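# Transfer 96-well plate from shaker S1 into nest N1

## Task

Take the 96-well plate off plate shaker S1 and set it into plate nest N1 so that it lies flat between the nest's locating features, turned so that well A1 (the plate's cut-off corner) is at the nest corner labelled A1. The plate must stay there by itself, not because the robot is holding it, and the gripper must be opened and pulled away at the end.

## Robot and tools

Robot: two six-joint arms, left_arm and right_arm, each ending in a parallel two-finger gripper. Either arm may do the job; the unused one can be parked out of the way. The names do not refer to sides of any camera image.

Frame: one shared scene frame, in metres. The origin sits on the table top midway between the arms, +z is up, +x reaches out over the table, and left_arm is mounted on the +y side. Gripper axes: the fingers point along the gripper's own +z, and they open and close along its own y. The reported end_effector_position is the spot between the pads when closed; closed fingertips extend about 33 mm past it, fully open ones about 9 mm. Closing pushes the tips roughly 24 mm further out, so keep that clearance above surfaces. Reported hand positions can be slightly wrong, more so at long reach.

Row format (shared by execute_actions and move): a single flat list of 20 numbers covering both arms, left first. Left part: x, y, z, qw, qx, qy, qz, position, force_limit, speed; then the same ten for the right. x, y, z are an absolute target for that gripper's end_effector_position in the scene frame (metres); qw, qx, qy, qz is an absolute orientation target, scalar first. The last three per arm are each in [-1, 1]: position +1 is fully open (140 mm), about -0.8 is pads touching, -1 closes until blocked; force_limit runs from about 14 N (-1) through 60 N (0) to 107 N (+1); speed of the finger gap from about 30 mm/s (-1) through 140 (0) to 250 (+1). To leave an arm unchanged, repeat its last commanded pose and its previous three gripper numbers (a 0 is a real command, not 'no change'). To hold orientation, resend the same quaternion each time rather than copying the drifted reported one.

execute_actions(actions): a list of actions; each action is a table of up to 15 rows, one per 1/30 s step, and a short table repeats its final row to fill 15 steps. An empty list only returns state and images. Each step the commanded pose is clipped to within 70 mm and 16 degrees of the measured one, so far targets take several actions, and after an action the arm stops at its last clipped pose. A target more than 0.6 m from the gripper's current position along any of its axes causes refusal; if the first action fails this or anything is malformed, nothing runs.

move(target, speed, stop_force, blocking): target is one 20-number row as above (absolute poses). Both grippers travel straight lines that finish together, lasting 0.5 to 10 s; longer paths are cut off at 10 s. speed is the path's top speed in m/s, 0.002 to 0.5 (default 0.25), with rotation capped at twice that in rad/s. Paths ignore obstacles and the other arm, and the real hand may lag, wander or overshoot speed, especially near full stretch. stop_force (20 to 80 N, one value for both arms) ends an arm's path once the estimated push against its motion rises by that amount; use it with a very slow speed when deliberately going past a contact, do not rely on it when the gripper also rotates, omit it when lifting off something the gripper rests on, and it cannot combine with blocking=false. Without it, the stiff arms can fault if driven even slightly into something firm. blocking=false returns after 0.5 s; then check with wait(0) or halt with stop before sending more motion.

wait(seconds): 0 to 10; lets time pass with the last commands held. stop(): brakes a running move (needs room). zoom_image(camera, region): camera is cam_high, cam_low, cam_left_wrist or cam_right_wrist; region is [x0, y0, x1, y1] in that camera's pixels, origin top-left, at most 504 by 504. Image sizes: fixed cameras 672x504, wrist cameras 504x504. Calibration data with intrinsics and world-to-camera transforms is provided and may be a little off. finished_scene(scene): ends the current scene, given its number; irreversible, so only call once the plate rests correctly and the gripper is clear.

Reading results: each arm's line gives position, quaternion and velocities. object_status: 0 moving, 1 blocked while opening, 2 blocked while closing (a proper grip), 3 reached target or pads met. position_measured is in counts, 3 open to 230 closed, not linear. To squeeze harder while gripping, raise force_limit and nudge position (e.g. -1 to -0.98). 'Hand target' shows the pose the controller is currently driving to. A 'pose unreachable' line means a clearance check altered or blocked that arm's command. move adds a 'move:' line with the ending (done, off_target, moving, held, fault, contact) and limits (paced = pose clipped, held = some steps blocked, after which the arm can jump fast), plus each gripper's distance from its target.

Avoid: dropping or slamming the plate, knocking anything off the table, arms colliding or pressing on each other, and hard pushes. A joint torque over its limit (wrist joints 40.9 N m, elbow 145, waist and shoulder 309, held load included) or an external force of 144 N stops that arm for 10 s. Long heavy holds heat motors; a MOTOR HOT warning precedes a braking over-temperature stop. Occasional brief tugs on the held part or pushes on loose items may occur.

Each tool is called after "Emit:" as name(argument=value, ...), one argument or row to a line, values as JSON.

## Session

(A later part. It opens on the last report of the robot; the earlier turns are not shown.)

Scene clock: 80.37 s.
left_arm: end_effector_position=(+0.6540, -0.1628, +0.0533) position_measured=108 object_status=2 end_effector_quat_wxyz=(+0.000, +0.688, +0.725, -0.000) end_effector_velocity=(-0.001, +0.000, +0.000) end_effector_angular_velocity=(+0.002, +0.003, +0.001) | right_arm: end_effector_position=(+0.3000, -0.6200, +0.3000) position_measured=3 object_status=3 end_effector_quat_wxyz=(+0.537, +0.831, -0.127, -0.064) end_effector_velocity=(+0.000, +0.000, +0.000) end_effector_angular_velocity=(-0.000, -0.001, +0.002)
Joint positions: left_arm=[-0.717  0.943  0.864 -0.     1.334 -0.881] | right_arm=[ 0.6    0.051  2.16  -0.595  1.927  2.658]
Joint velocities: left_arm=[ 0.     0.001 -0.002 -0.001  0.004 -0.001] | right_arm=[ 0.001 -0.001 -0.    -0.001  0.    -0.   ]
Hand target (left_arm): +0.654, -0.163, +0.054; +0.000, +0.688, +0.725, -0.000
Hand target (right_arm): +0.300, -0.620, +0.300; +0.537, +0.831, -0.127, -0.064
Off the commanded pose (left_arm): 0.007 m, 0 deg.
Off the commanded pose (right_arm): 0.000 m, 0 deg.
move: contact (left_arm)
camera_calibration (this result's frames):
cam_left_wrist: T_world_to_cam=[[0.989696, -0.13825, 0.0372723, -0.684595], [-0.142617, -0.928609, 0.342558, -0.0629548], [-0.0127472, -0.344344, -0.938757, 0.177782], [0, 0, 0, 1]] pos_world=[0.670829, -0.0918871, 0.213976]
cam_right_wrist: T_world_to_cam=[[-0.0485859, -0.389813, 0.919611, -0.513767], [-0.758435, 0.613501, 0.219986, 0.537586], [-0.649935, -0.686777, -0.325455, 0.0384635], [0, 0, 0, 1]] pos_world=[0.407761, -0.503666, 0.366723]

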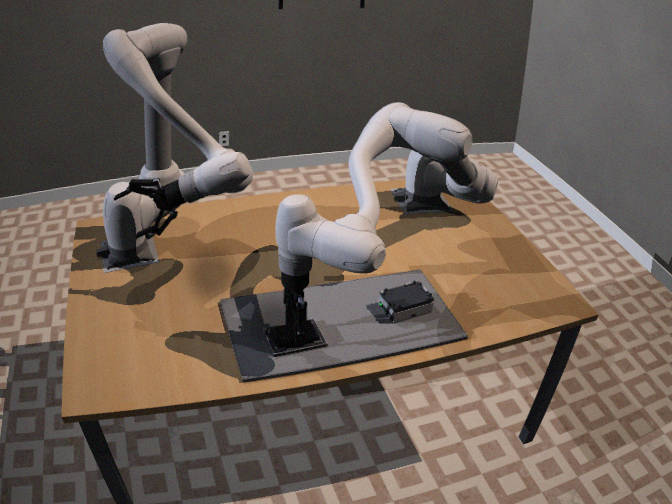

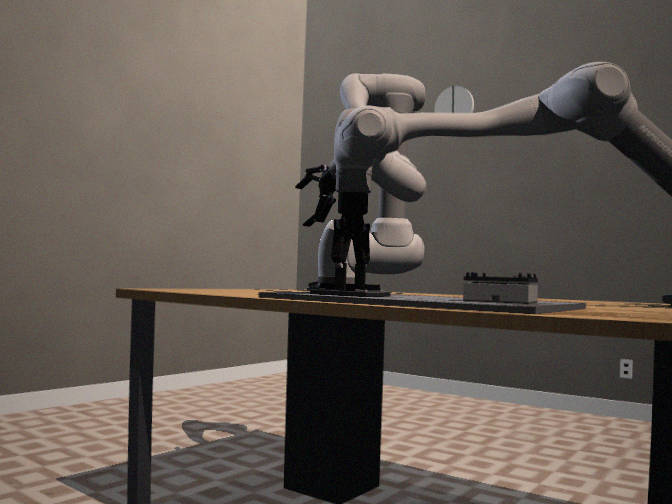

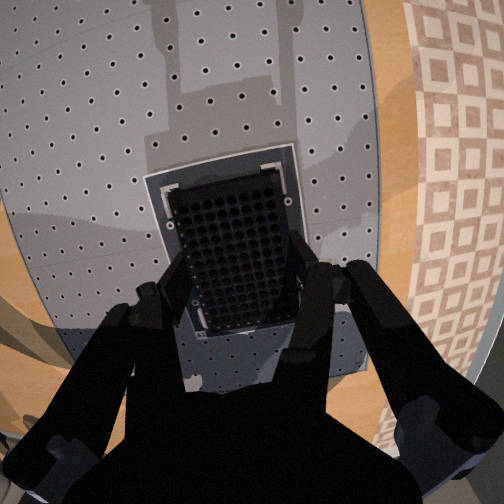

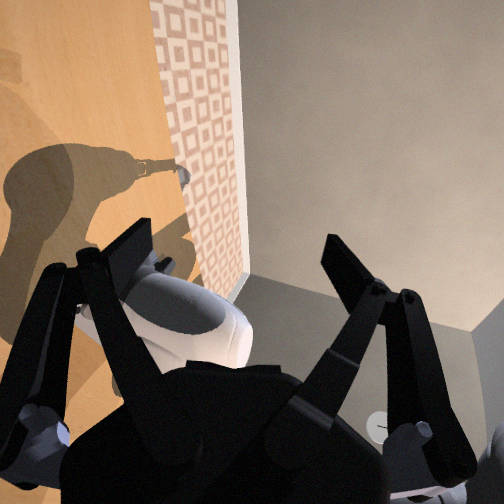

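Emit:
execute_actions(
  actions=[
    [[0.654,-0.1628,0.054,0,0.6884,0.7254,0,0.35,0.5,-0.5, 0.3,-0.62,0.3,0.537,0.831,-0.127,-0.064,1,0,0]],
    [[0.654,-0.1628,0.054,0,0.6884,0.7254,0,0.35,0.5,-0.5, 0.3,-0.62,0.3,0.537,0.831,-0.127,-0.064,1,0,0]],
  ],
)

Emit:
move(
  target=[0.654,-0.1628,0.11,0,0.6884,0.7254,0,0.35,0.5,0, 0.3,-0.62,0.3,0.537,0.831,-0.127,-0.064,1,0,0],
  speed=0.08,
)

Emit:
move(
  target=[0.654,-0.1628,0.09,0,0.6884,0.7254,0,-0.6,0.5,1, 0.3,-0.62,0.3,0.537,0.831,-0.127,-0.064,1,0,0],
  speed=0.02,
)

Emit:
move(
  target=[0.654,-0.1628,0.063,0,0.6884,0.7254,0,-0.6,0.5,1, 0.3,-0.62,0.3,0.537,0.831,-0.127,-0.064,1,0,0],
  speed=0.008,
  stop_force=20,
)

Emit:
move(
  target=[0.654,-0.1628,0.16,0,0.6884,0.7254,0,1,0.5,0, 0.3,-0.62,0.3,0.537,0.831,-0.127,-0.064,1,0,0],
  speed=0.15,
)

Emit:
zoom_image(
  camera="cam_left_wrist",
  region=[150,130,330,330],
)

Scene clock: 90.03 s.
left_arm: end_effector_position=(+0.6540, -0.1628, +0.0540) position_measured=85 object_status=3 end_effector_quat_wxyz=(+0.000, +0.688, +0.725, +0.000) end_effector_velocity=(-0.001, -0.000, +0.000) end_effector_angular_velocity=(+0.000, +0.000, -0.000) | right_arm: end_effector_position=(+0.3000, -0.6200, +0.3000) position_measured=3 object_status=3 end_effector_quat_wxyz=(+0.537, +0.831, -0.127, -0.064) end_effector_velocity=(+0.000, -0.000, -0.000) end_effector_angular_velocity=(+0.000, -0.000, -0.000)
Joint positions: left_arm=[-0.717  0.943  0.864  0.     1.335 -0.881] | right_arm=[ 0.6    0.051  2.16  -0.595  1.927  2.658]
Joint velocities: left_arm=[-0.001 -0.     0.    -0.     0.001 -0.001] | right_arm=[-0.  0. -0. -0. -0. -0.]
Hand target (left_arm): +0.654, -0.163, +0.054; -0.000, +0.688, +0.725, +0.000
Hand target (right_arm): +0.300, -0.620, +0.300; +0.537, +0.831, -0.127, -0.064
Off the commanded pose (left_arm): 0.000 m, 0 deg.
Off the commanded pose (right_arm): 0.000 m, 0 deg.
camera_calibration (this result's frames):
cam_left_wrist: T_world_to_cam=[[0.989695, -0.138236, 0.0373314, -0.684698], [-0.142626, -0.928646, 0.342452, -0.0631287], [-0.0126716, -0.344248, -0.938793, 0.1784], [0, 0, 0, 1]] pos_world=[0.670899, -0.0918602, 0.21466]
cam_right_wrist: T_world_to_cam=[[-0.0485859, -0.389813, 0.919612, -0.513767], [-0.758435, 0.613501, 0.219985, 0.537586], [-0.649935, -0.686777, -0.325455, 0.0384632], [0, 0, 0, 1]] pos_world=[0.407761, -0.503666, 0.366723]

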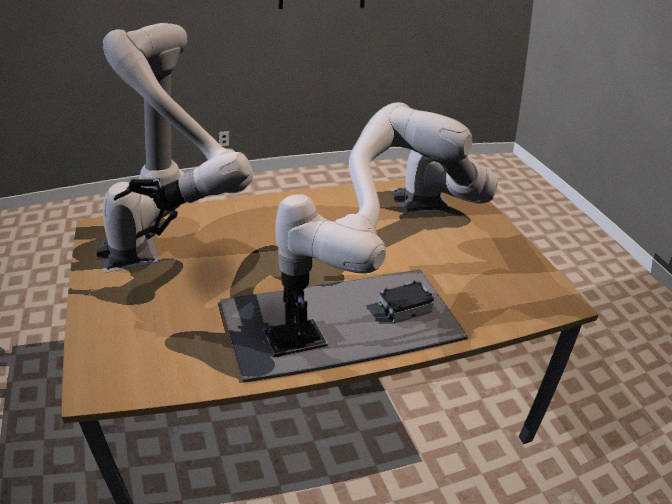

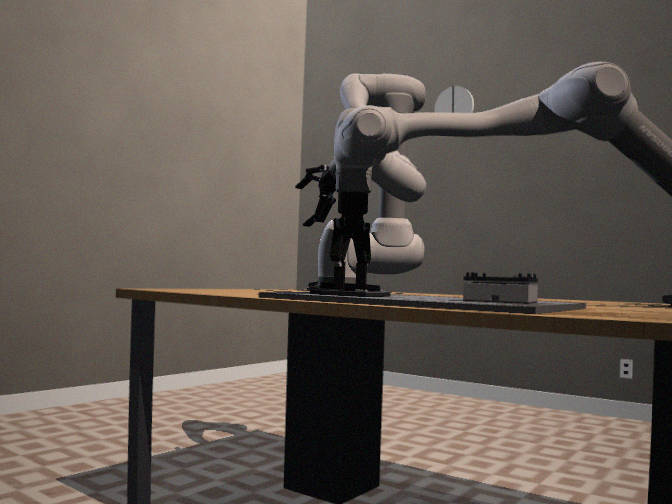

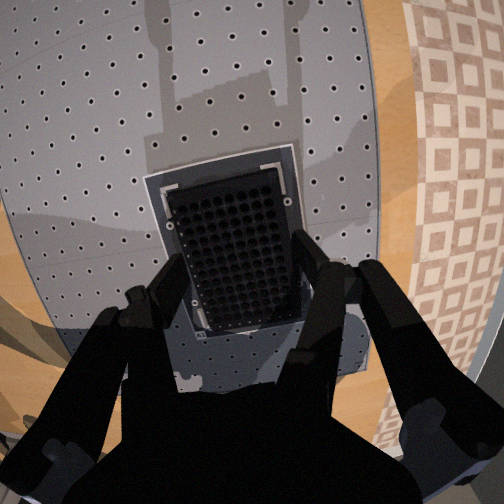

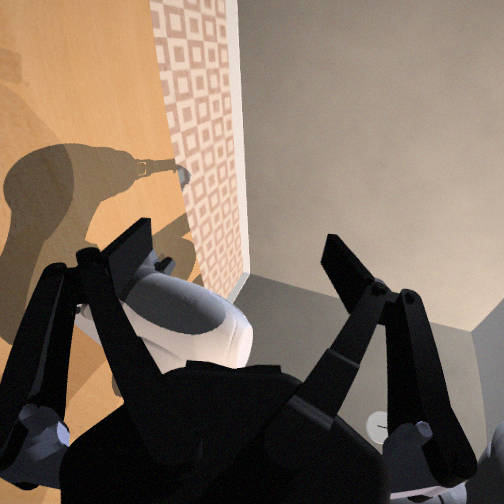

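Scene clock: 91.03 s.
left_arm: end_effector_position=(+0.6540, -0.1629, +0.1099) position_measured=85 object_status=3 end_effector_quat_wxyz=(-0.000, +0.688, +0.725, -0.000) end_effector_velocity=(-0.000, +0.000, +0.001) end_effector_angular_velocity=(-0.000, -0.000, +0.000) | right_arm: end_effector_position=(+0.3000, -0.6200, +0.3000) position_measured=3 object_status=3 end_effector_quat_wxyz=(+0.537, +0.831, -0.127, -0.064) end_effector_velocity=(-0.000, -0.001, +0.000) end_effector_angular_velocity=(-0.002, +0.001, -0.002)
Joint positions: left_arm=[-0.717  0.919  0.806 -0.     1.416 -0.881] | right_arm=[ 0.6    0.051  2.16  -0.595  1.927  2.658]
Joint velocities: left_arm=[-0.    -0.001 -0.001  0.     0.002 -0.   ] | right_arm=[-0.002  0.     0.    -0.     0.001  0.   ]
Hand target (left_arm): +0.654, -0.163, +0.110; -0.000, +0.688, +0.725, -0.000
Hand target (right_arm): +0.300, -0.620, +0.300; +0.537, +0.831, -0.127, -0.064
Off the commanded pose (left_arm): 0.000 m, 0 deg.
Off the commanded pose (right_arm): 0.000 m, 0 deg.
move: done
camera_calibration (this result's frames):
cam_left_wrist: T_world_to_cam=[[0.989677, -0.138384, 0.0372643, -0.686803], [-0.142741, -0.928626, 0.34246, -0.0822841], [-0.0127862, -0.344244, -0.938793, 0.230936], [0, 0, 0, 1]] pos_world=[0.67092, -0.091955, 0.270573]
cam_right_wrist: T_world_to_cam=[[-0.0485859, -0.389813, 0.919612, -0.513767], [-0.758435, 0.613501, 0.219985, 0.537586], [-0.649936, -0.686777, -0.325455, 0.0384633], [0, 0, 0, 1]] pos_world=[0.407761, -0.503666, 0.366723]

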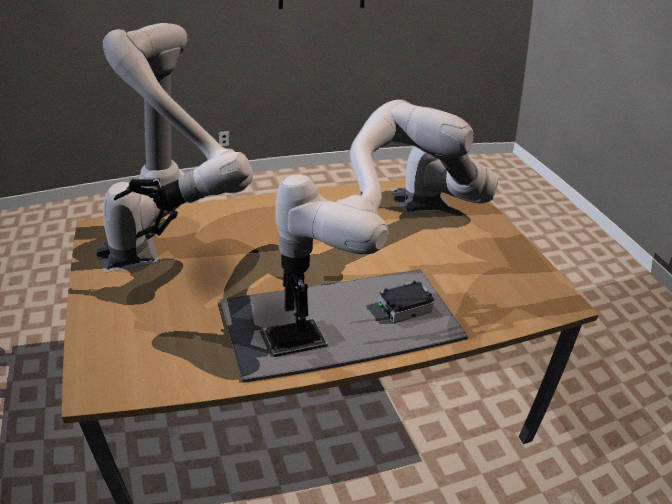

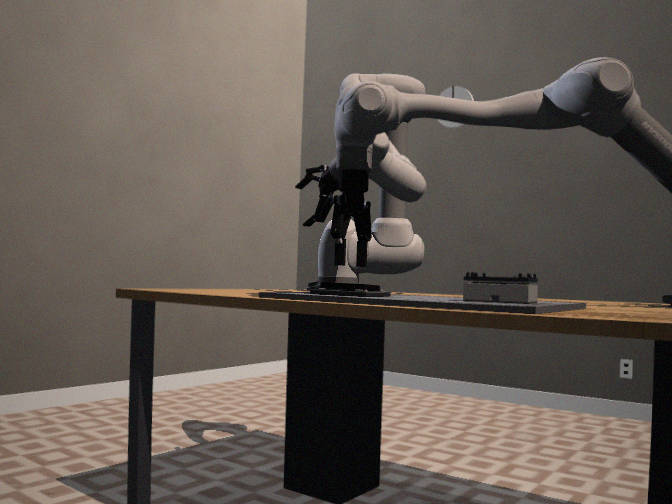

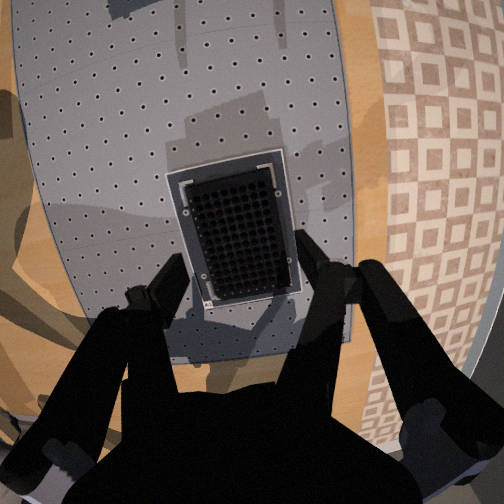

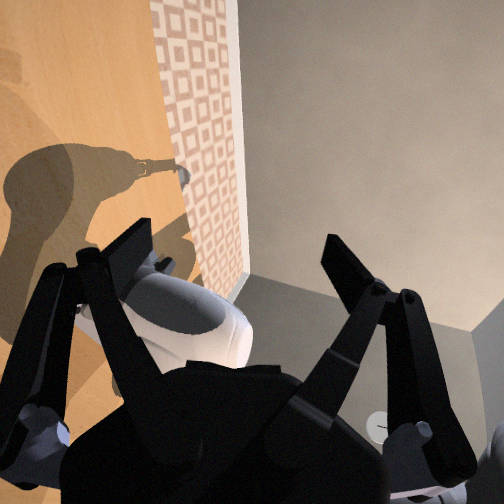

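Scene clock: 92.27 s.
left_arm: end_effector_position=(+0.6540, -0.1628, +0.0900) position_measured=205 object_status=3 end_effector_quat_wxyz=(+0.000, +0.688, +0.725, -0.000) end_effector_velocity=(-0.001, -0.000, -0.001) end_effector_angular_velocity=(+0.001, +0.000, -0.001) | right_arm: end_effector_position=(+0.3000, -0.6200, +0.3000) position_measured=3 object_status=3 end_effector_quat_wxyz=(+0.537, +0.831, -0.127, -0.064) end_effector_velocity=(+0.001, +0.000, -0.000) end_effector_angular_velocity=(-0.000, -0.001, +0.002)
Joint positions: left_arm=[-0.717  0.926  0.829 -0.     1.387 -0.881] | right_arm=[ 0.6    0.051  2.16  -0.595  1.927  2.658]
Joint velocities: left_arm=[-0.001  0.     0.001  0.001 -0.     0.   ] | right_arm=[ 0.001  0.001 -0.    -0.001 -0.001  0.   ]
Hand target (left_arm): +0.654, -0.163, +0.090; -0.000, +0.688, +0.725, +0.000
Hand target (right_arm): +0.300, -0.620, +0.300; +0.537, +0.831, -0.127, -0.064
Off the commanded pose (left_arm): 0.000 m, 0 deg.
Off the commanded pose (right_arm): 0.000 m, 0 deg.
move: done
camera_calibration (this result's frames):
cam_left_wrist: T_world_to_cam=[[0.989696, -0.138238, 0.0373065, -0.685979], [-0.142619, -0.928633, 0.342492, -0.0755099], [-0.0127012, -0.344283, -0.93878, 0.21225], [0, 0, 0, 1]] pos_world=[0.670838, -0.0918748, 0.250709]
cam_right_wrist: T_world_to_cam=[[-0.0485858, -0.389813, 0.919612, -0.513767], [-0.758435, 0.613501, 0.219986, 0.537586], [-0.649936, -0.686777, -0.325455, 0.0384633], [0, 0, 0, 1]] pos_world=[0.407761, -0.503666, 0.366723]

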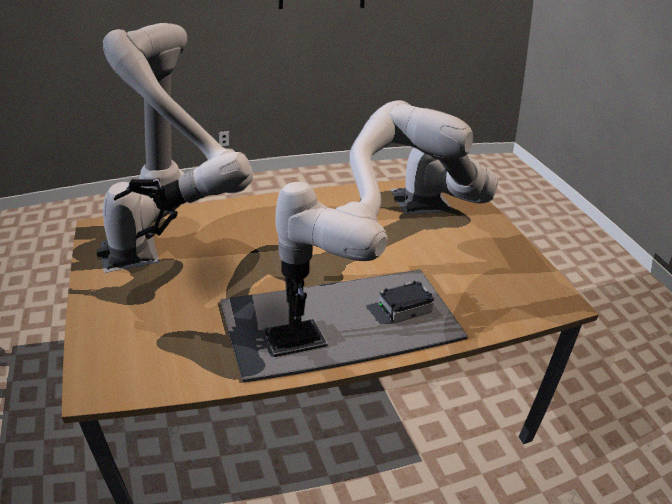

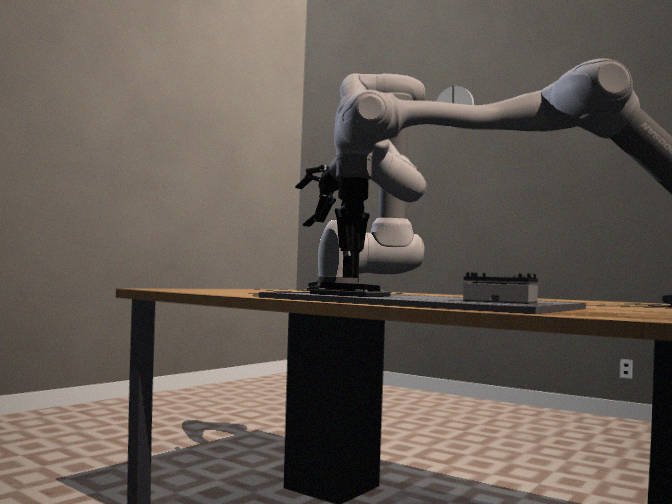

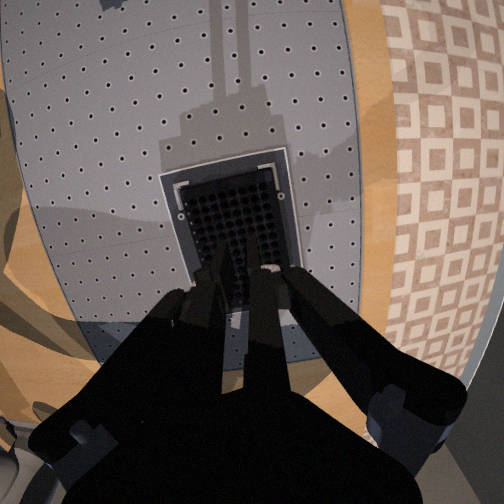

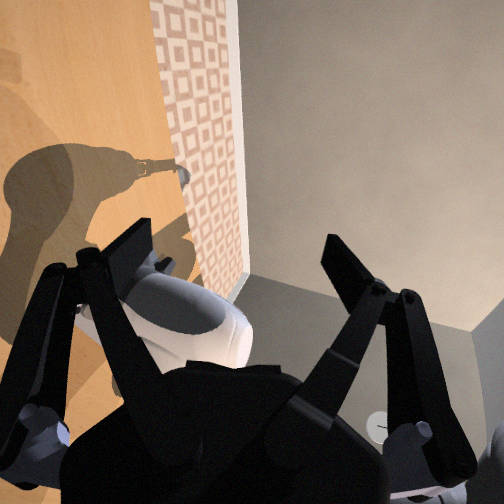

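Scene clock: 94.70 s.
left_arm: end_effector_position=(+0.6540, -0.1628, +0.0733) position_measured=205 object_status=3 end_effector_quat_wxyz=(+0.000, +0.688, +0.725, +0.000) end_effector_velocity=(-0.000, +0.000, +0.002) end_effector_angular_velocity=(+0.001, +0.002, +0.000) | right_arm: end_effector_position=(+0.3000, -0.6200, +0.3000) position_measured=3 object_status=3 end_effector_quat_wxyz=(+0.537, +0.831, -0.127, -0.064) end_effector_velocity=(-0.000, +0.000, +0.000) end_effector_angular_velocity=(-0.001, +0.000, +0.000)
Joint positions: left_arm=[-0.717  0.933  0.846  0.     1.362 -0.881] | right_arm=[ 0.6    0.051  2.16  -0.595  1.927  2.658]
Joint velocities: left_arm=[ 0.     0.    -0.004 -0.001  0.006  0.   ] | right_arm=[ 0.001 -0.    -0.     0.     0.002  0.   ]
Hand target (left_arm): +0.654, -0.163, +0.074; +0.000, +0.688, +0.725, +0.000
Hand target (right_arm): +0.300, -0.620, +0.300; +0.537, +0.831, -0.127, -0.064
Off the commanded pose (left_arm): 0.010 m, 0 deg.
Off the commanded pose (right_arm): 0.000 m, 0 deg.
move: contact (left_arm)
camera_calibration (this result's frames):
cam_left_wrist: T_world_to_cam=[[0.989685, -0.138241, 0.0375885, -0.685441], [-0.142718, -0.928581, 0.34259, -0.0697369], [-0.0124562, -0.344421, -0.938733, 0.196369], [0, 0, 0, 1]] pos_world=[0.670864, -0.0918792, 0.233994]
cam_right_wrist: T_world_to_cam=[[-0.0485857, -0.389813, 0.919612, -0.513767], [-0.758435, 0.613501, 0.219986, 0.537586], [-0.649936, -0.686777, -0.325455, 0.0384632], [0, 0, 0, 1]] pos_world=[0.407761, -0.503666, 0.366723]

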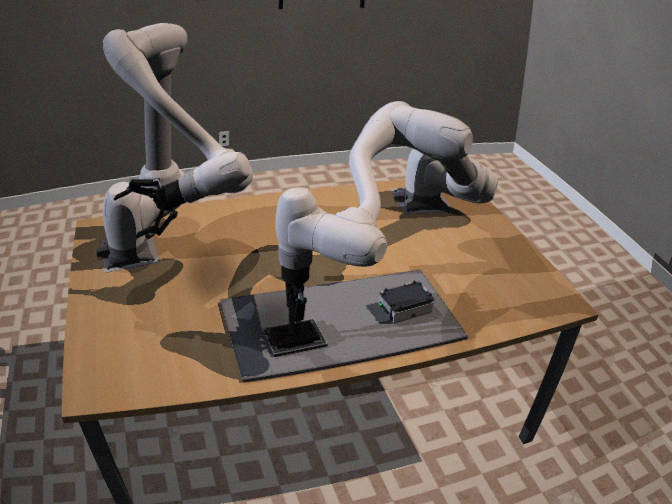

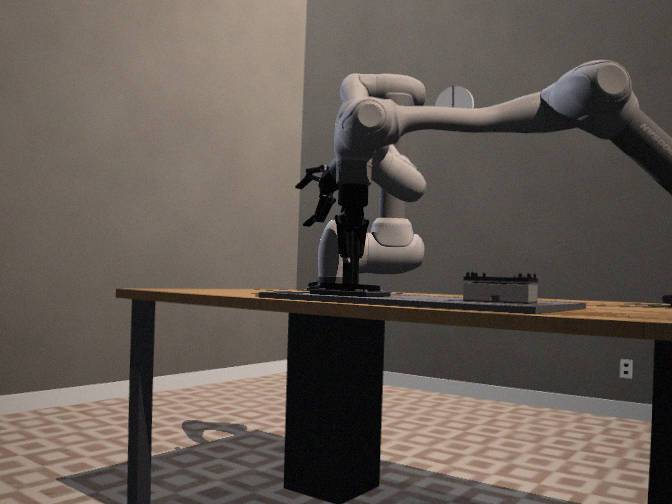

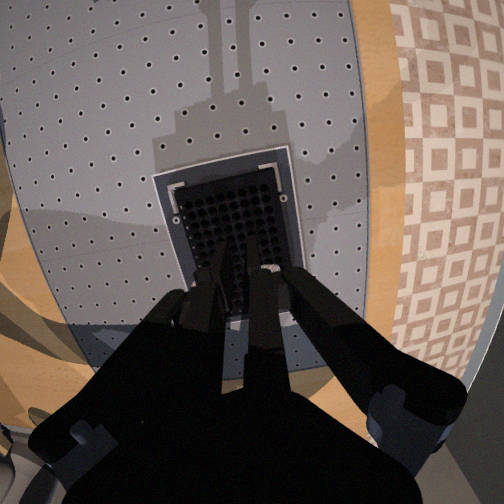

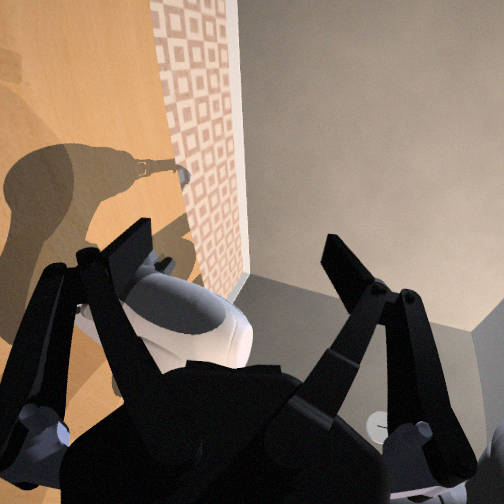

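Scene clock: 95.83 s.
left_arm: end_effector_position=(+0.6541, -0.1629, +0.1601) position_measured=3 object_status=3 end_effector_quat_wxyz=(+0.000, +0.688, +0.725, +0.000) end_effector_velocity=(-0.000, -0.000, -0.001) end_effector_angular_velocity=(+0.001, +0.001, -0.001) | right_arm: end_effector_position=(+0.3000, -0.6200, +0.3000) position_measured=3 object_status=3 end_effector_quat_wxyz=(+0.537, +0.831, -0.127, -0.064) end_effector_velocity=(+0.000, -0.000, -0.000) end_effector_angular_velocity=(-0.000, -0.000, -0.000)
Joint positions: left_arm=[-0.717  0.906  0.741  0.     1.495 -0.881] | right_arm=[ 0.6    0.051  2.16  -0.595  1.927  2.658]
Joint velocities: left_arm=[-0.     0.001  0.    -0.     0.     0.   ] | right_arm=[-0.001  0.    -0.    -0.    -0.     0.   ]
Hand target (left_arm): +0.654, -0.163, +0.160; -0.000, +0.688, +0.725, -0.000
Hand target (right_arm): +0.300, -0.620, +0.300; +0.537, +0.831, -0.127, -0.064
Off the commanded pose (left_arm): 0.000 m, 0 deg.
Off the commanded pose (right_arm): 0.000 m, 0 deg.
move: done
camera_calibration (this result's frames):
cam_left_wrist: T_world_to_cam=[[0.98966, -0.138459, 0.0374417, -0.688768], [-0.142873, -0.928599, 0.342477, -0.0993947], [-0.0126506, -0.344285, -0.93878, 0.277944], [0, 0, 0, 1]] pos_world=[0.670962, -0.0919718, 0.320758]
cam_right_wrist: T_world_to_cam=[[-0.048586, -0.389813, 0.919612, -0.513767], [-0.758435, 0.613501, 0.219985, 0.537586], [-0.649936, -0.686777, -0.325455, 0.0384635], [0, 0, 0, 1]] pos_world=[0.407761, -0.503666, 0.366723]

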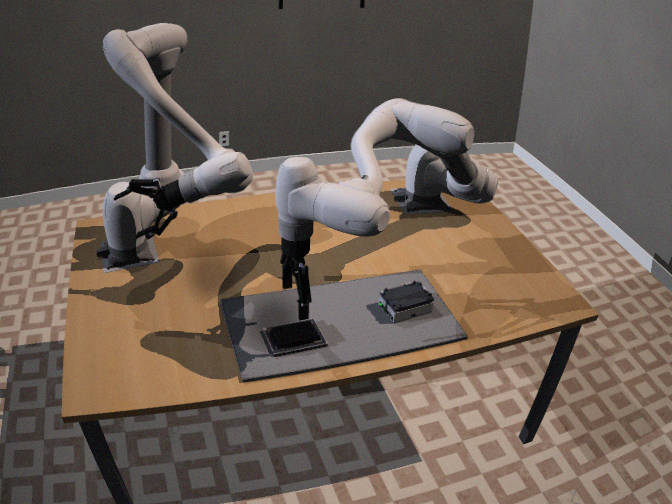

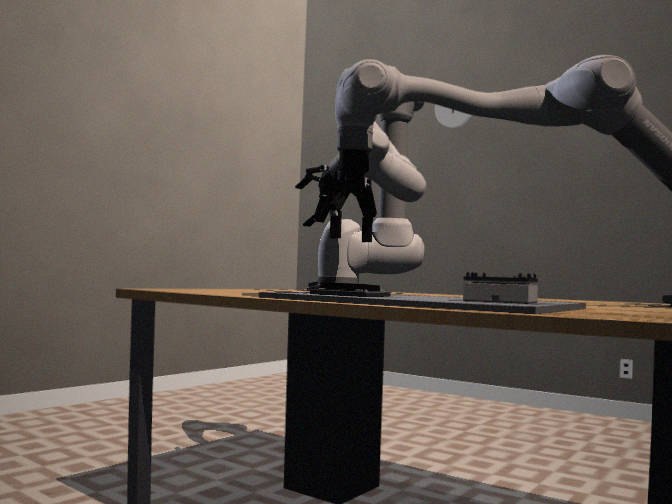

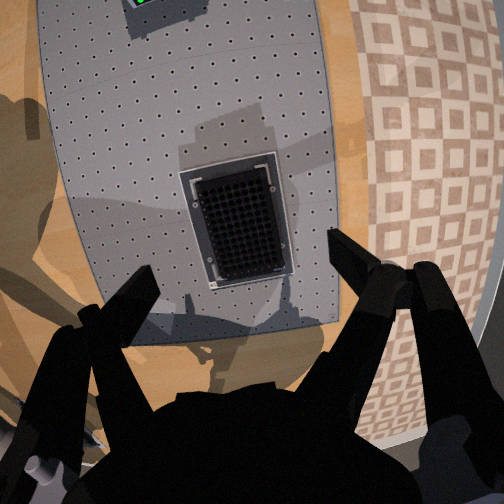

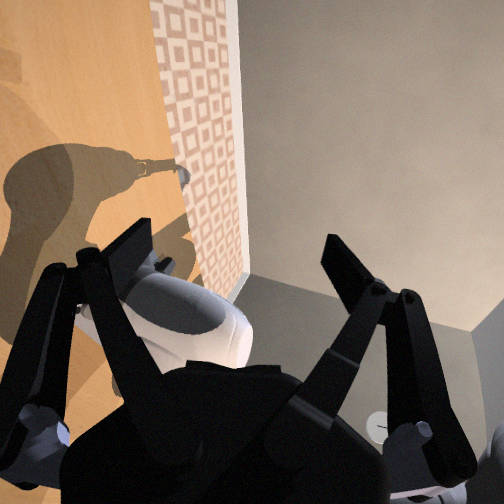

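Region (150, 130, 330, 330) of cam_left_wrist's 504x504 image, scaled by 2.520, with more detail than that image has; it fills the left 454 columns of this view, and the rest is white.

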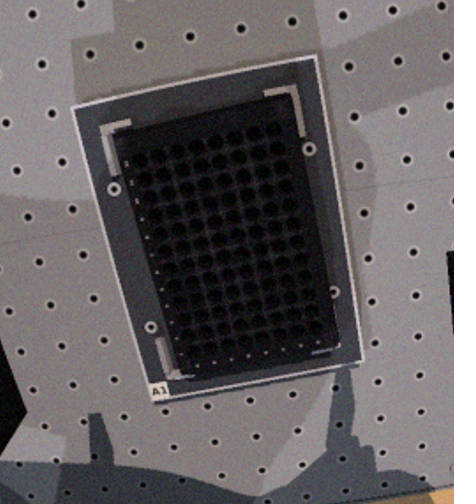

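Emit:
move(
  target=[0.654,-0.1628,0.10,0,0.6884,0.7254,0,0.35,0.5,0.5, 0.3,-0.62,0.3,0.537,0.831,-0.127,-0.064,1,0,0],
  speed=0.1,
)

Emit:
move(
  target=[0.654,-0.1628,0.0545,0,0.6884,0.7254,0,0.35,0.5,0.5, 0.3,-0.62,0.3,0.537,0.831,-0.127,-0.064,1,0,0],
  speed=0.04,
)

Emit:
execute_actions(
  actions=[
    [[0.654,-0.1628,0.0545,0,0.6884,0.7254,0,-1,0.55,-0.5, 0.3,-0.62,0.3,0.537,0.831,-0.127,-0.064,1,0,0]],
    [[0.654,-0.1628,0.0545,0,0.6884,0.7254,0,-1,0.55,-0.5, 0.3,-0.62,0.3,0.537,0.831,-0.127,-0.064,1,0,0]],
    [[0.654,-0.1628,0.058,0,0.6884,0.7254,0,-1,0.55,-0.5, 0.3,-0.62,0.3,0.537,0.831,-0.127,-0.064,1,0,0]],
    [[0.6525,-0.1628,0.058,0,0.6884,0.7254,0,-1,0.55,-0.5, 0.3,-0.62,0.3,0.537,0.831,-0.127,-0.064,1,0,0]],
  ],
)

Emit:
move(
  target=[0.6525,-0.1628,0.046,0,0.6884,0.7254,0,-1,0.55,-0.5, 0.3,-0.62,0.3,0.537,0.831,-0.127,-0.064,1,0,0],
  speed=0.005,
  stop_force=22,
)

Emit:
zoom_image(
  camera="cam_left_wrist",
  region=[140,140,340,340],
)

Scene clock: 104.40 s.
left_arm: end_effector_position=(+0.6539, -0.1627, +0.1001) position_measured=85 object_status=3 end_effector_quat_wxyz=(+0.000, +0.688, +0.725, -0.000) end_effector_velocity=(+0.001, -0.000, -0.001) end_effector_angular_velocity=(-0.000, -0.002, +0.000) | right_arm: end_effector_position=(+0.3000, -0.6200, +0.3000) position_measured=3 object_status=3 end_effector_quat_wxyz=(+0.537, +0.831, -0.127, -0.064) end_effector_velocity=(-0.000, -0.001, +0.000) end_effector_angular_velocity=(-0.001, +0.000, -0.002)
Joint positions: left_arm=[-0.717  0.922  0.818 -0.     1.401 -0.881] | right_arm=[ 0.6    0.051  2.16  -0.595  1.927  2.658]
Joint velocities: left_arm=[ 0.     0.     0.001  0.001 -0.002 -0.   ] | right_arm=[-0.001 -0.001  0.     0.     0.001 -0.   ]
Hand target (left_arm): +0.654, -0.163, +0.100; +0.000, +0.688, +0.725, +0.000
Hand target (right_arm): +0.300, -0.620, +0.300; +0.537, +0.831, -0.127, -0.064
Off the commanded pose (left_arm): 0.000 m, 0 deg.
Off the commanded pose (right_arm): 0.000 m, 0 deg.
move: done
camera_calibration (this result's frames):
cam_left_wrist: T_world_to_cam=[[0.989707, -0.138151, 0.037345, -0.686313], [-0.14255, -0.928642, 0.342497, -0.0789507], [-0.012636, -0.344295, -0.938777, 0.221651], [0, 0, 0, 1]] pos_world=[0.670795, -0.0918179, 0.260752]
cam_right_wrist: T_world_to_cam=[[-0.0485859, -0.389813, 0.919612, -0.513767], [-0.758435, 0.613501, 0.219985, 0.537586], [-0.649935, -0.686777, -0.325455, 0.0384632], [0, 0, 0, 1]] pos_world=[0.407761, -0.503666, 0.366723]

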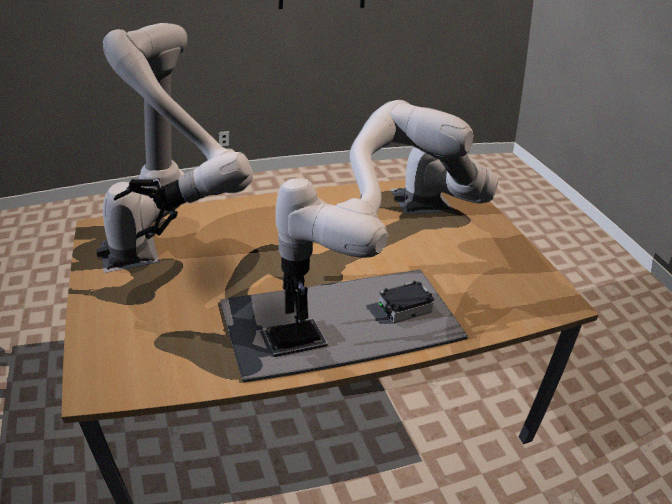

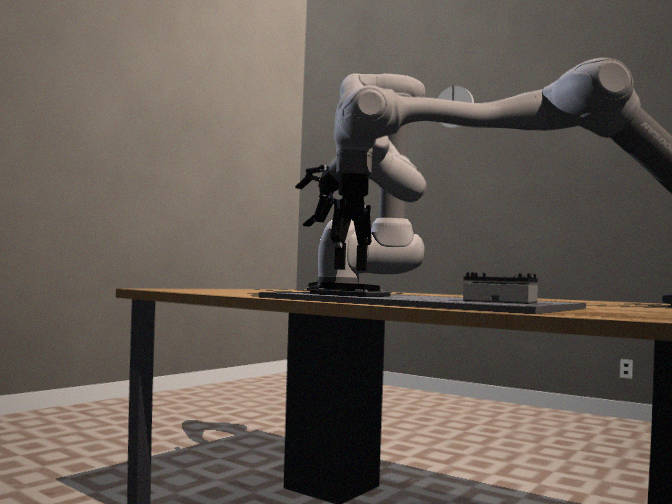

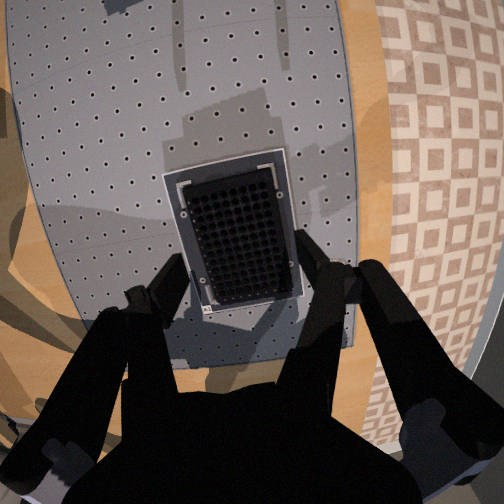

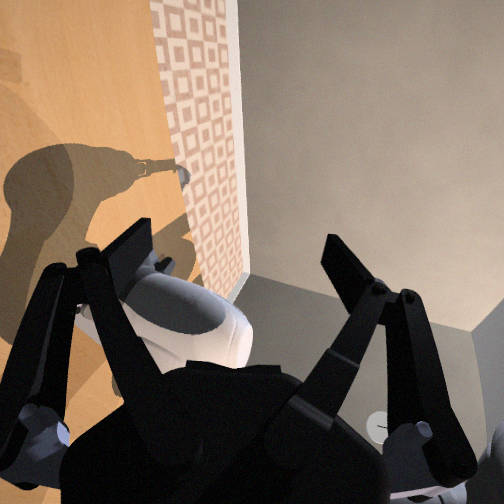

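Scene clock: 105.80 s.
left_arm: end_effector_position=(+0.6540, -0.1628, +0.0546) position_measured=85 object_status=3 end_effector_quat_wxyz=(+0.000, +0.688, +0.725, -0.000) end_effector_velocity=(-0.001, -0.000, -0.000) end_effector_angular_velocity=(-0.000, +0.001, +0.000) | right_arm: end_effector_position=(+0.3000, -0.6200, +0.3000) position_measured=3 object_status=3 end_effector_quat_wxyz=(+0.537, +0.831, -0.127, -0.064) end_effector_velocity=(+0.000, +0.000, +0.000) end_effector_angular_velocity=(-0.000, +0.000, +0.001)
Joint positions: left_arm=[-0.717  0.942  0.863 -0.     1.336 -0.881] | right_arm=[ 0.6    0.051  2.16  -0.595  1.927  2.658]
Joint velocities: left_arm=[-0.    -0.     0.001 -0.001  0.    -0.   ] | right_arm=[ 0.001  0.    -0.    -0.     0.    -0.   ]
Hand target (left_arm): +0.654, -0.163, +0.055; +0.000, +0.688, +0.725, +0.000
Hand target (right_arm): +0.300, -0.620, +0.300; +0.537, +0.831, -0.127, -0.064
Off the commanded pose (left_arm): 0.000 m, 0 deg.
Off the commanded pose (right_arm): 0.000 m, 0 deg.
move: done
camera_calibration (this result's frames):
cam_left_wrist: T_world_to_cam=[[0.989703, -0.138184, 0.0373282, -0.684635], [-0.142576, -0.928643, 0.342484, -0.0633565], [-0.0126612, -0.344279, -0.938782, 0.178927], [0, 0, 0, 1]] pos_world=[0.670817, -0.0918403, 0.215228]
cam_right_wrist: T_world_to_cam=[[-0.0485859, -0.389813, 0.919611, -0.513767], [-0.758435, 0.613501, 0.219986, 0.537586], [-0.649936, -0.686777, -0.325455, 0.0384634], [0, 0, 0, 1]] pos_world=[0.407761, -0.503666, 0.366723]

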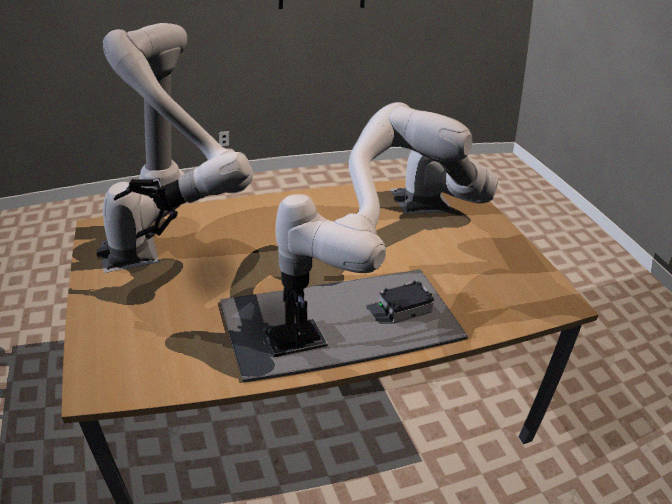

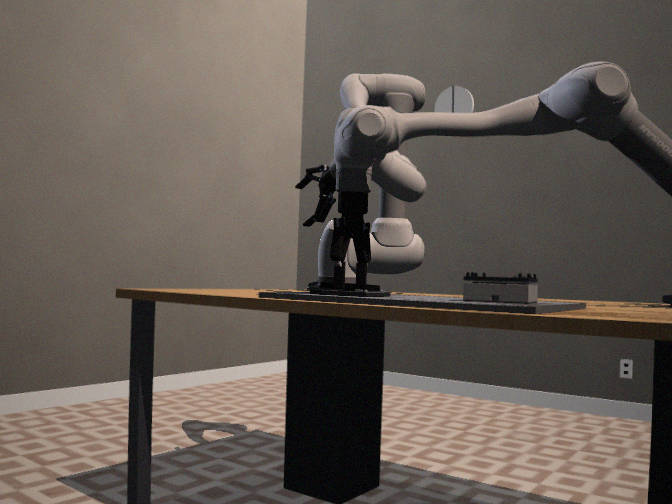

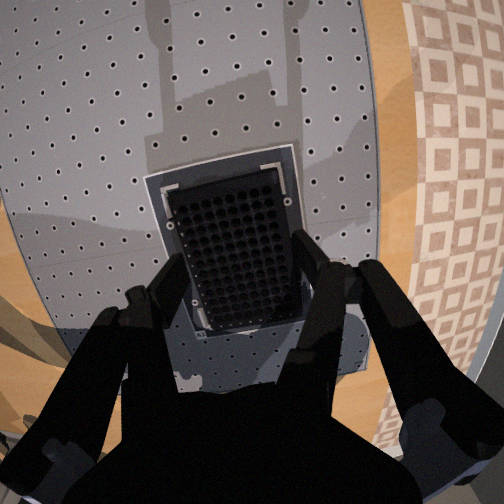

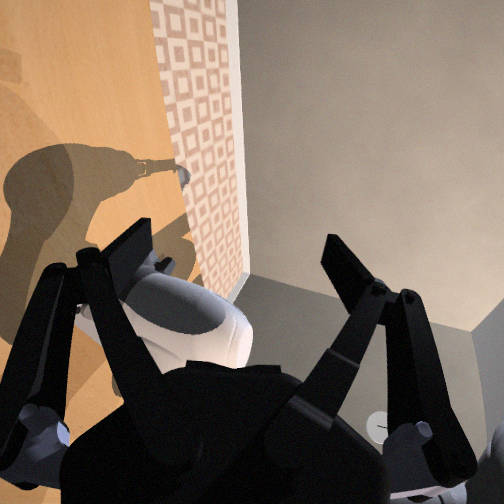

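Scene clock: 107.80 s.
left_arm: end_effector_position=(+0.6525, -0.1628, +0.0580) position_measured=109 object_status=2 end_effector_quat_wxyz=(-0.000, +0.688, +0.725, +0.000) end_effector_velocity=(+0.000, -0.000, -0.000) end_effector_angular_velocity=(-0.001, -0.000, +0.001) | right_arm: end_effector_position=(+0.3000, -0.6200, +0.3000) position_measured=3 object_status=3 end_effector_quat_wxyz=(+0.537, +0.831, -0.127, -0.064) end_effector_velocity=(-0.000, -0.000, -0.000) end_effector_angular_velocity=(-0.001, +0.001, -0.001)
Joint positions: left_arm=[-0.718  0.938  0.864  0.     1.339 -0.882] | right_arm=[ 0.6    0.051  2.16  -0.595  1.927  2.658]
Joint velocities: left_arm=[ 0.    -0.     0.    -0.001 -0.001 -0.   ] | right_arm=[-0.  0.  0.  0.  0.  0.]
Hand target (left_arm): +0.652, -0.163, +0.058; -0.000, +0.688, +0.725, +0.000
Hand target (right_arm): +0.300, -0.620, +0.300; +0.537, +0.831, -0.127, -0.064
Off the commanded pose (left_arm): 0.000 m, 0 deg.
Off the commanded pose (right_arm): 0.000 m, 0 deg.
camera_calibration (this result's frames):
cam_left_wrist: T_world_to_cam=[[0.98969, -0.138275, 0.0373263, -0.683337], [-0.142661, -0.928645, 0.342441, -0.0647103], [-0.0126883, -0.344236, -0.938797, 0.182145], [0, 0, 0, 1]] pos_world=[0.669372, -0.0918806, 0.218663]
cam_right_wrist: T_world_to_cam=[[-0.0485859, -0.389813, 0.919612, -0.513767], [-0.758435, 0.613501, 0.219986, 0.537586], [-0.649936, -0.686777, -0.325455, 0.0384634], [0, 0, 0, 1]] pos_world=[0.407761, -0.503666, 0.366723]

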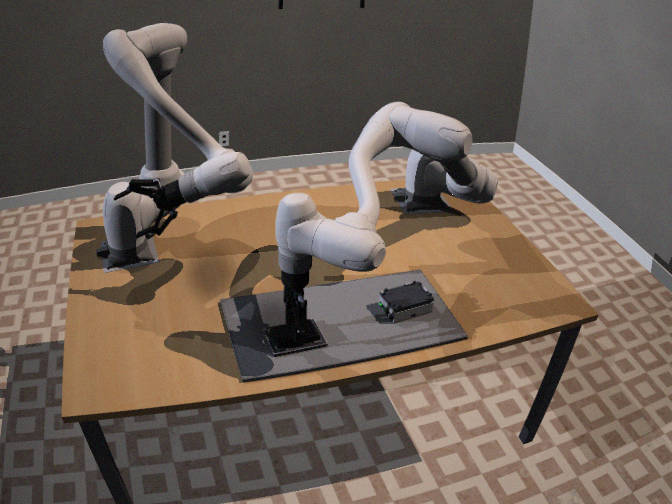

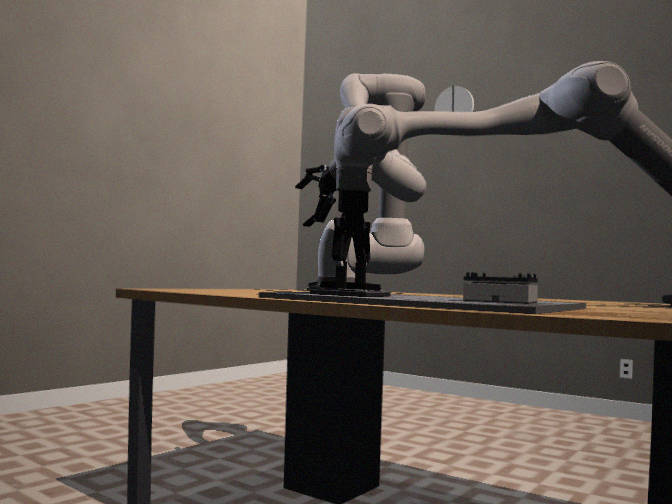

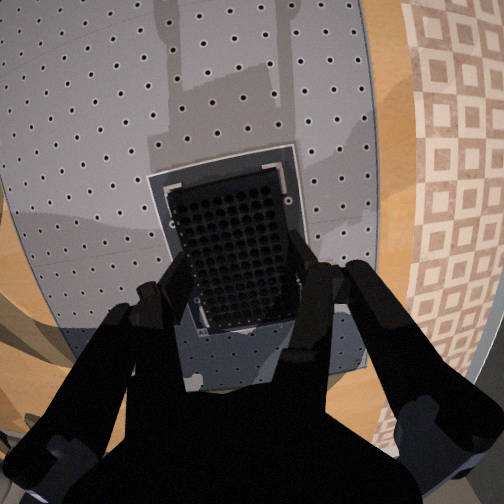

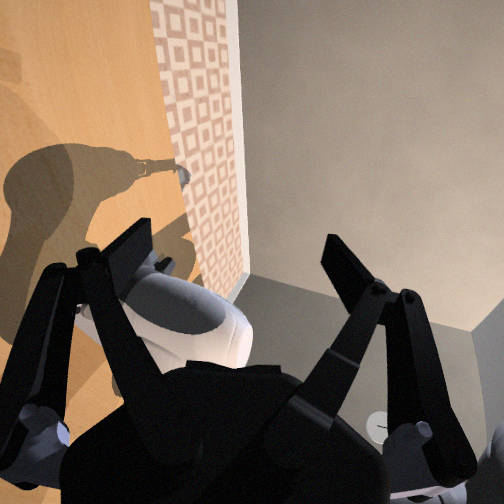

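Scene clock: 108.87 s.
left_arm: end_effector_position=(+0.6525, -0.1628, +0.0544) position_measured=109 object_status=2 end_effector_quat_wxyz=(+0.000, +0.688, +0.725, -0.000) end_effector_velocity=(-0.001, -0.000, +0.001) end_effector_angular_velocity=(+0.001, +0.002, -0.000) | right_arm: end_effector_position=(+0.3000, -0.6200, +0.3000) position_measured=3 object_status=3 end_effector_quat_wxyz=(+0.537, +0.831, -0.127, -0.064) end_effector_velocity=(-0.000, -0.000, +0.000) end_effector_angular_velocity=(-0.001, +0.001, -0.001)
Joint positions: left_arm=[-0.718  0.94   0.868  0.     1.334 -0.882] | right_arm=[ 0.6    0.051  2.16  -0.595  1.927  2.658]
Joint velocities: left_arm=[-0.     0.    -0.002 -0.001  0.003 -0.   ] | right_arm=[-0.    -0.     0.     0.     0.001 -0.   ]
Hand target (left_arm): +0.653, -0.163, +0.055; +0.000, +0.688, +0.725, -0.000
Hand target (right_arm): +0.300, -0.620, +0.300; +0.537, +0.831, -0.127, -0.064
Off the commanded pose (left_arm): 0.008 m, 0 deg.
Off the commanded pose (right_arm): 0.000 m, 0 deg.
move: contact (left_arm)
camera_calibration (this result's frames):
cam_left_wrist: T_world_to_cam=[[0.989683, -0.138262, 0.0375721, -0.683246], [-0.142731, -0.928565, 0.342629, -0.0634476], [-0.0124846, -0.344457, -0.938719, 0.178545], [0, 0, 0, 1]] pos_world=[0.66937, -0.0918815, 0.215013]
cam_right_wrist: T_world_to_cam=[[-0.048586, -0.389813, 0.919612, -0.513767], [-0.758435, 0.613501, 0.219985, 0.537586], [-0.649936, -0.686777, -0.325455, 0.0384633], [0, 0, 0, 1]] pos_world=[0.407761, -0.503666, 0.366723]

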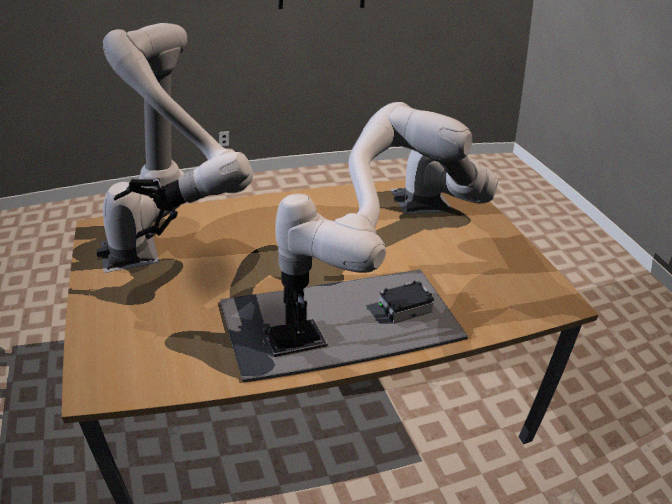

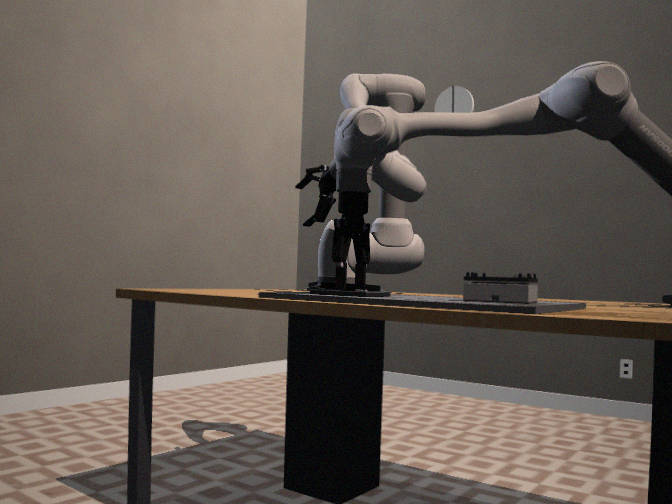

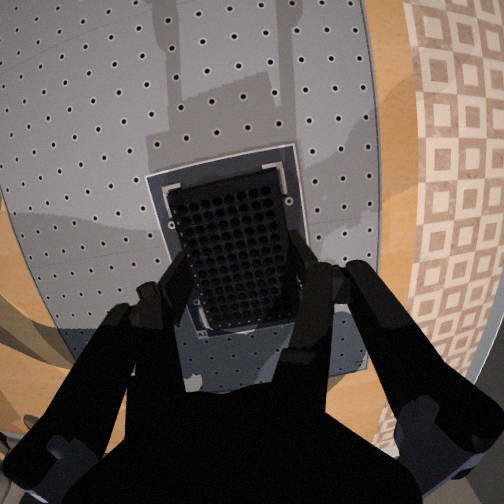

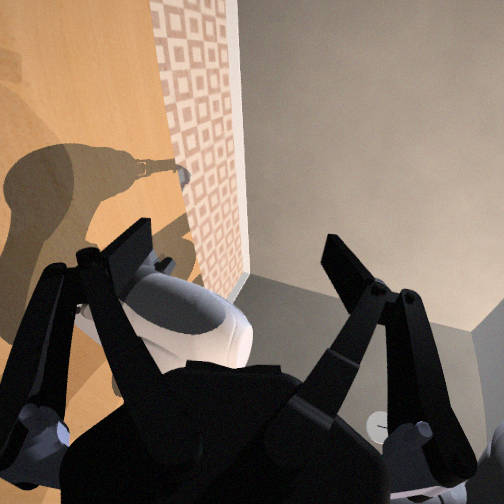

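Region (140, 140, 340, 340) of cam_left_wrist's 504x504 image, scaled by 2.520, with more detail than that image has.

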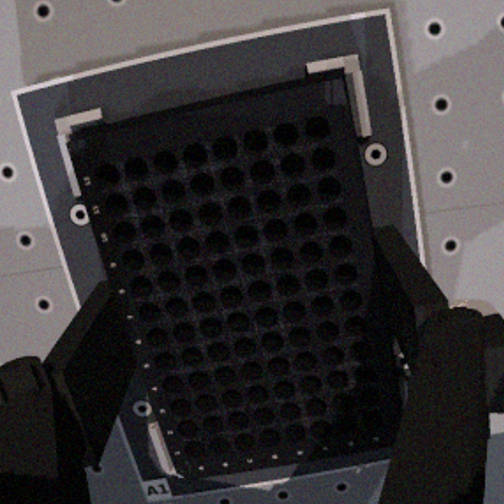

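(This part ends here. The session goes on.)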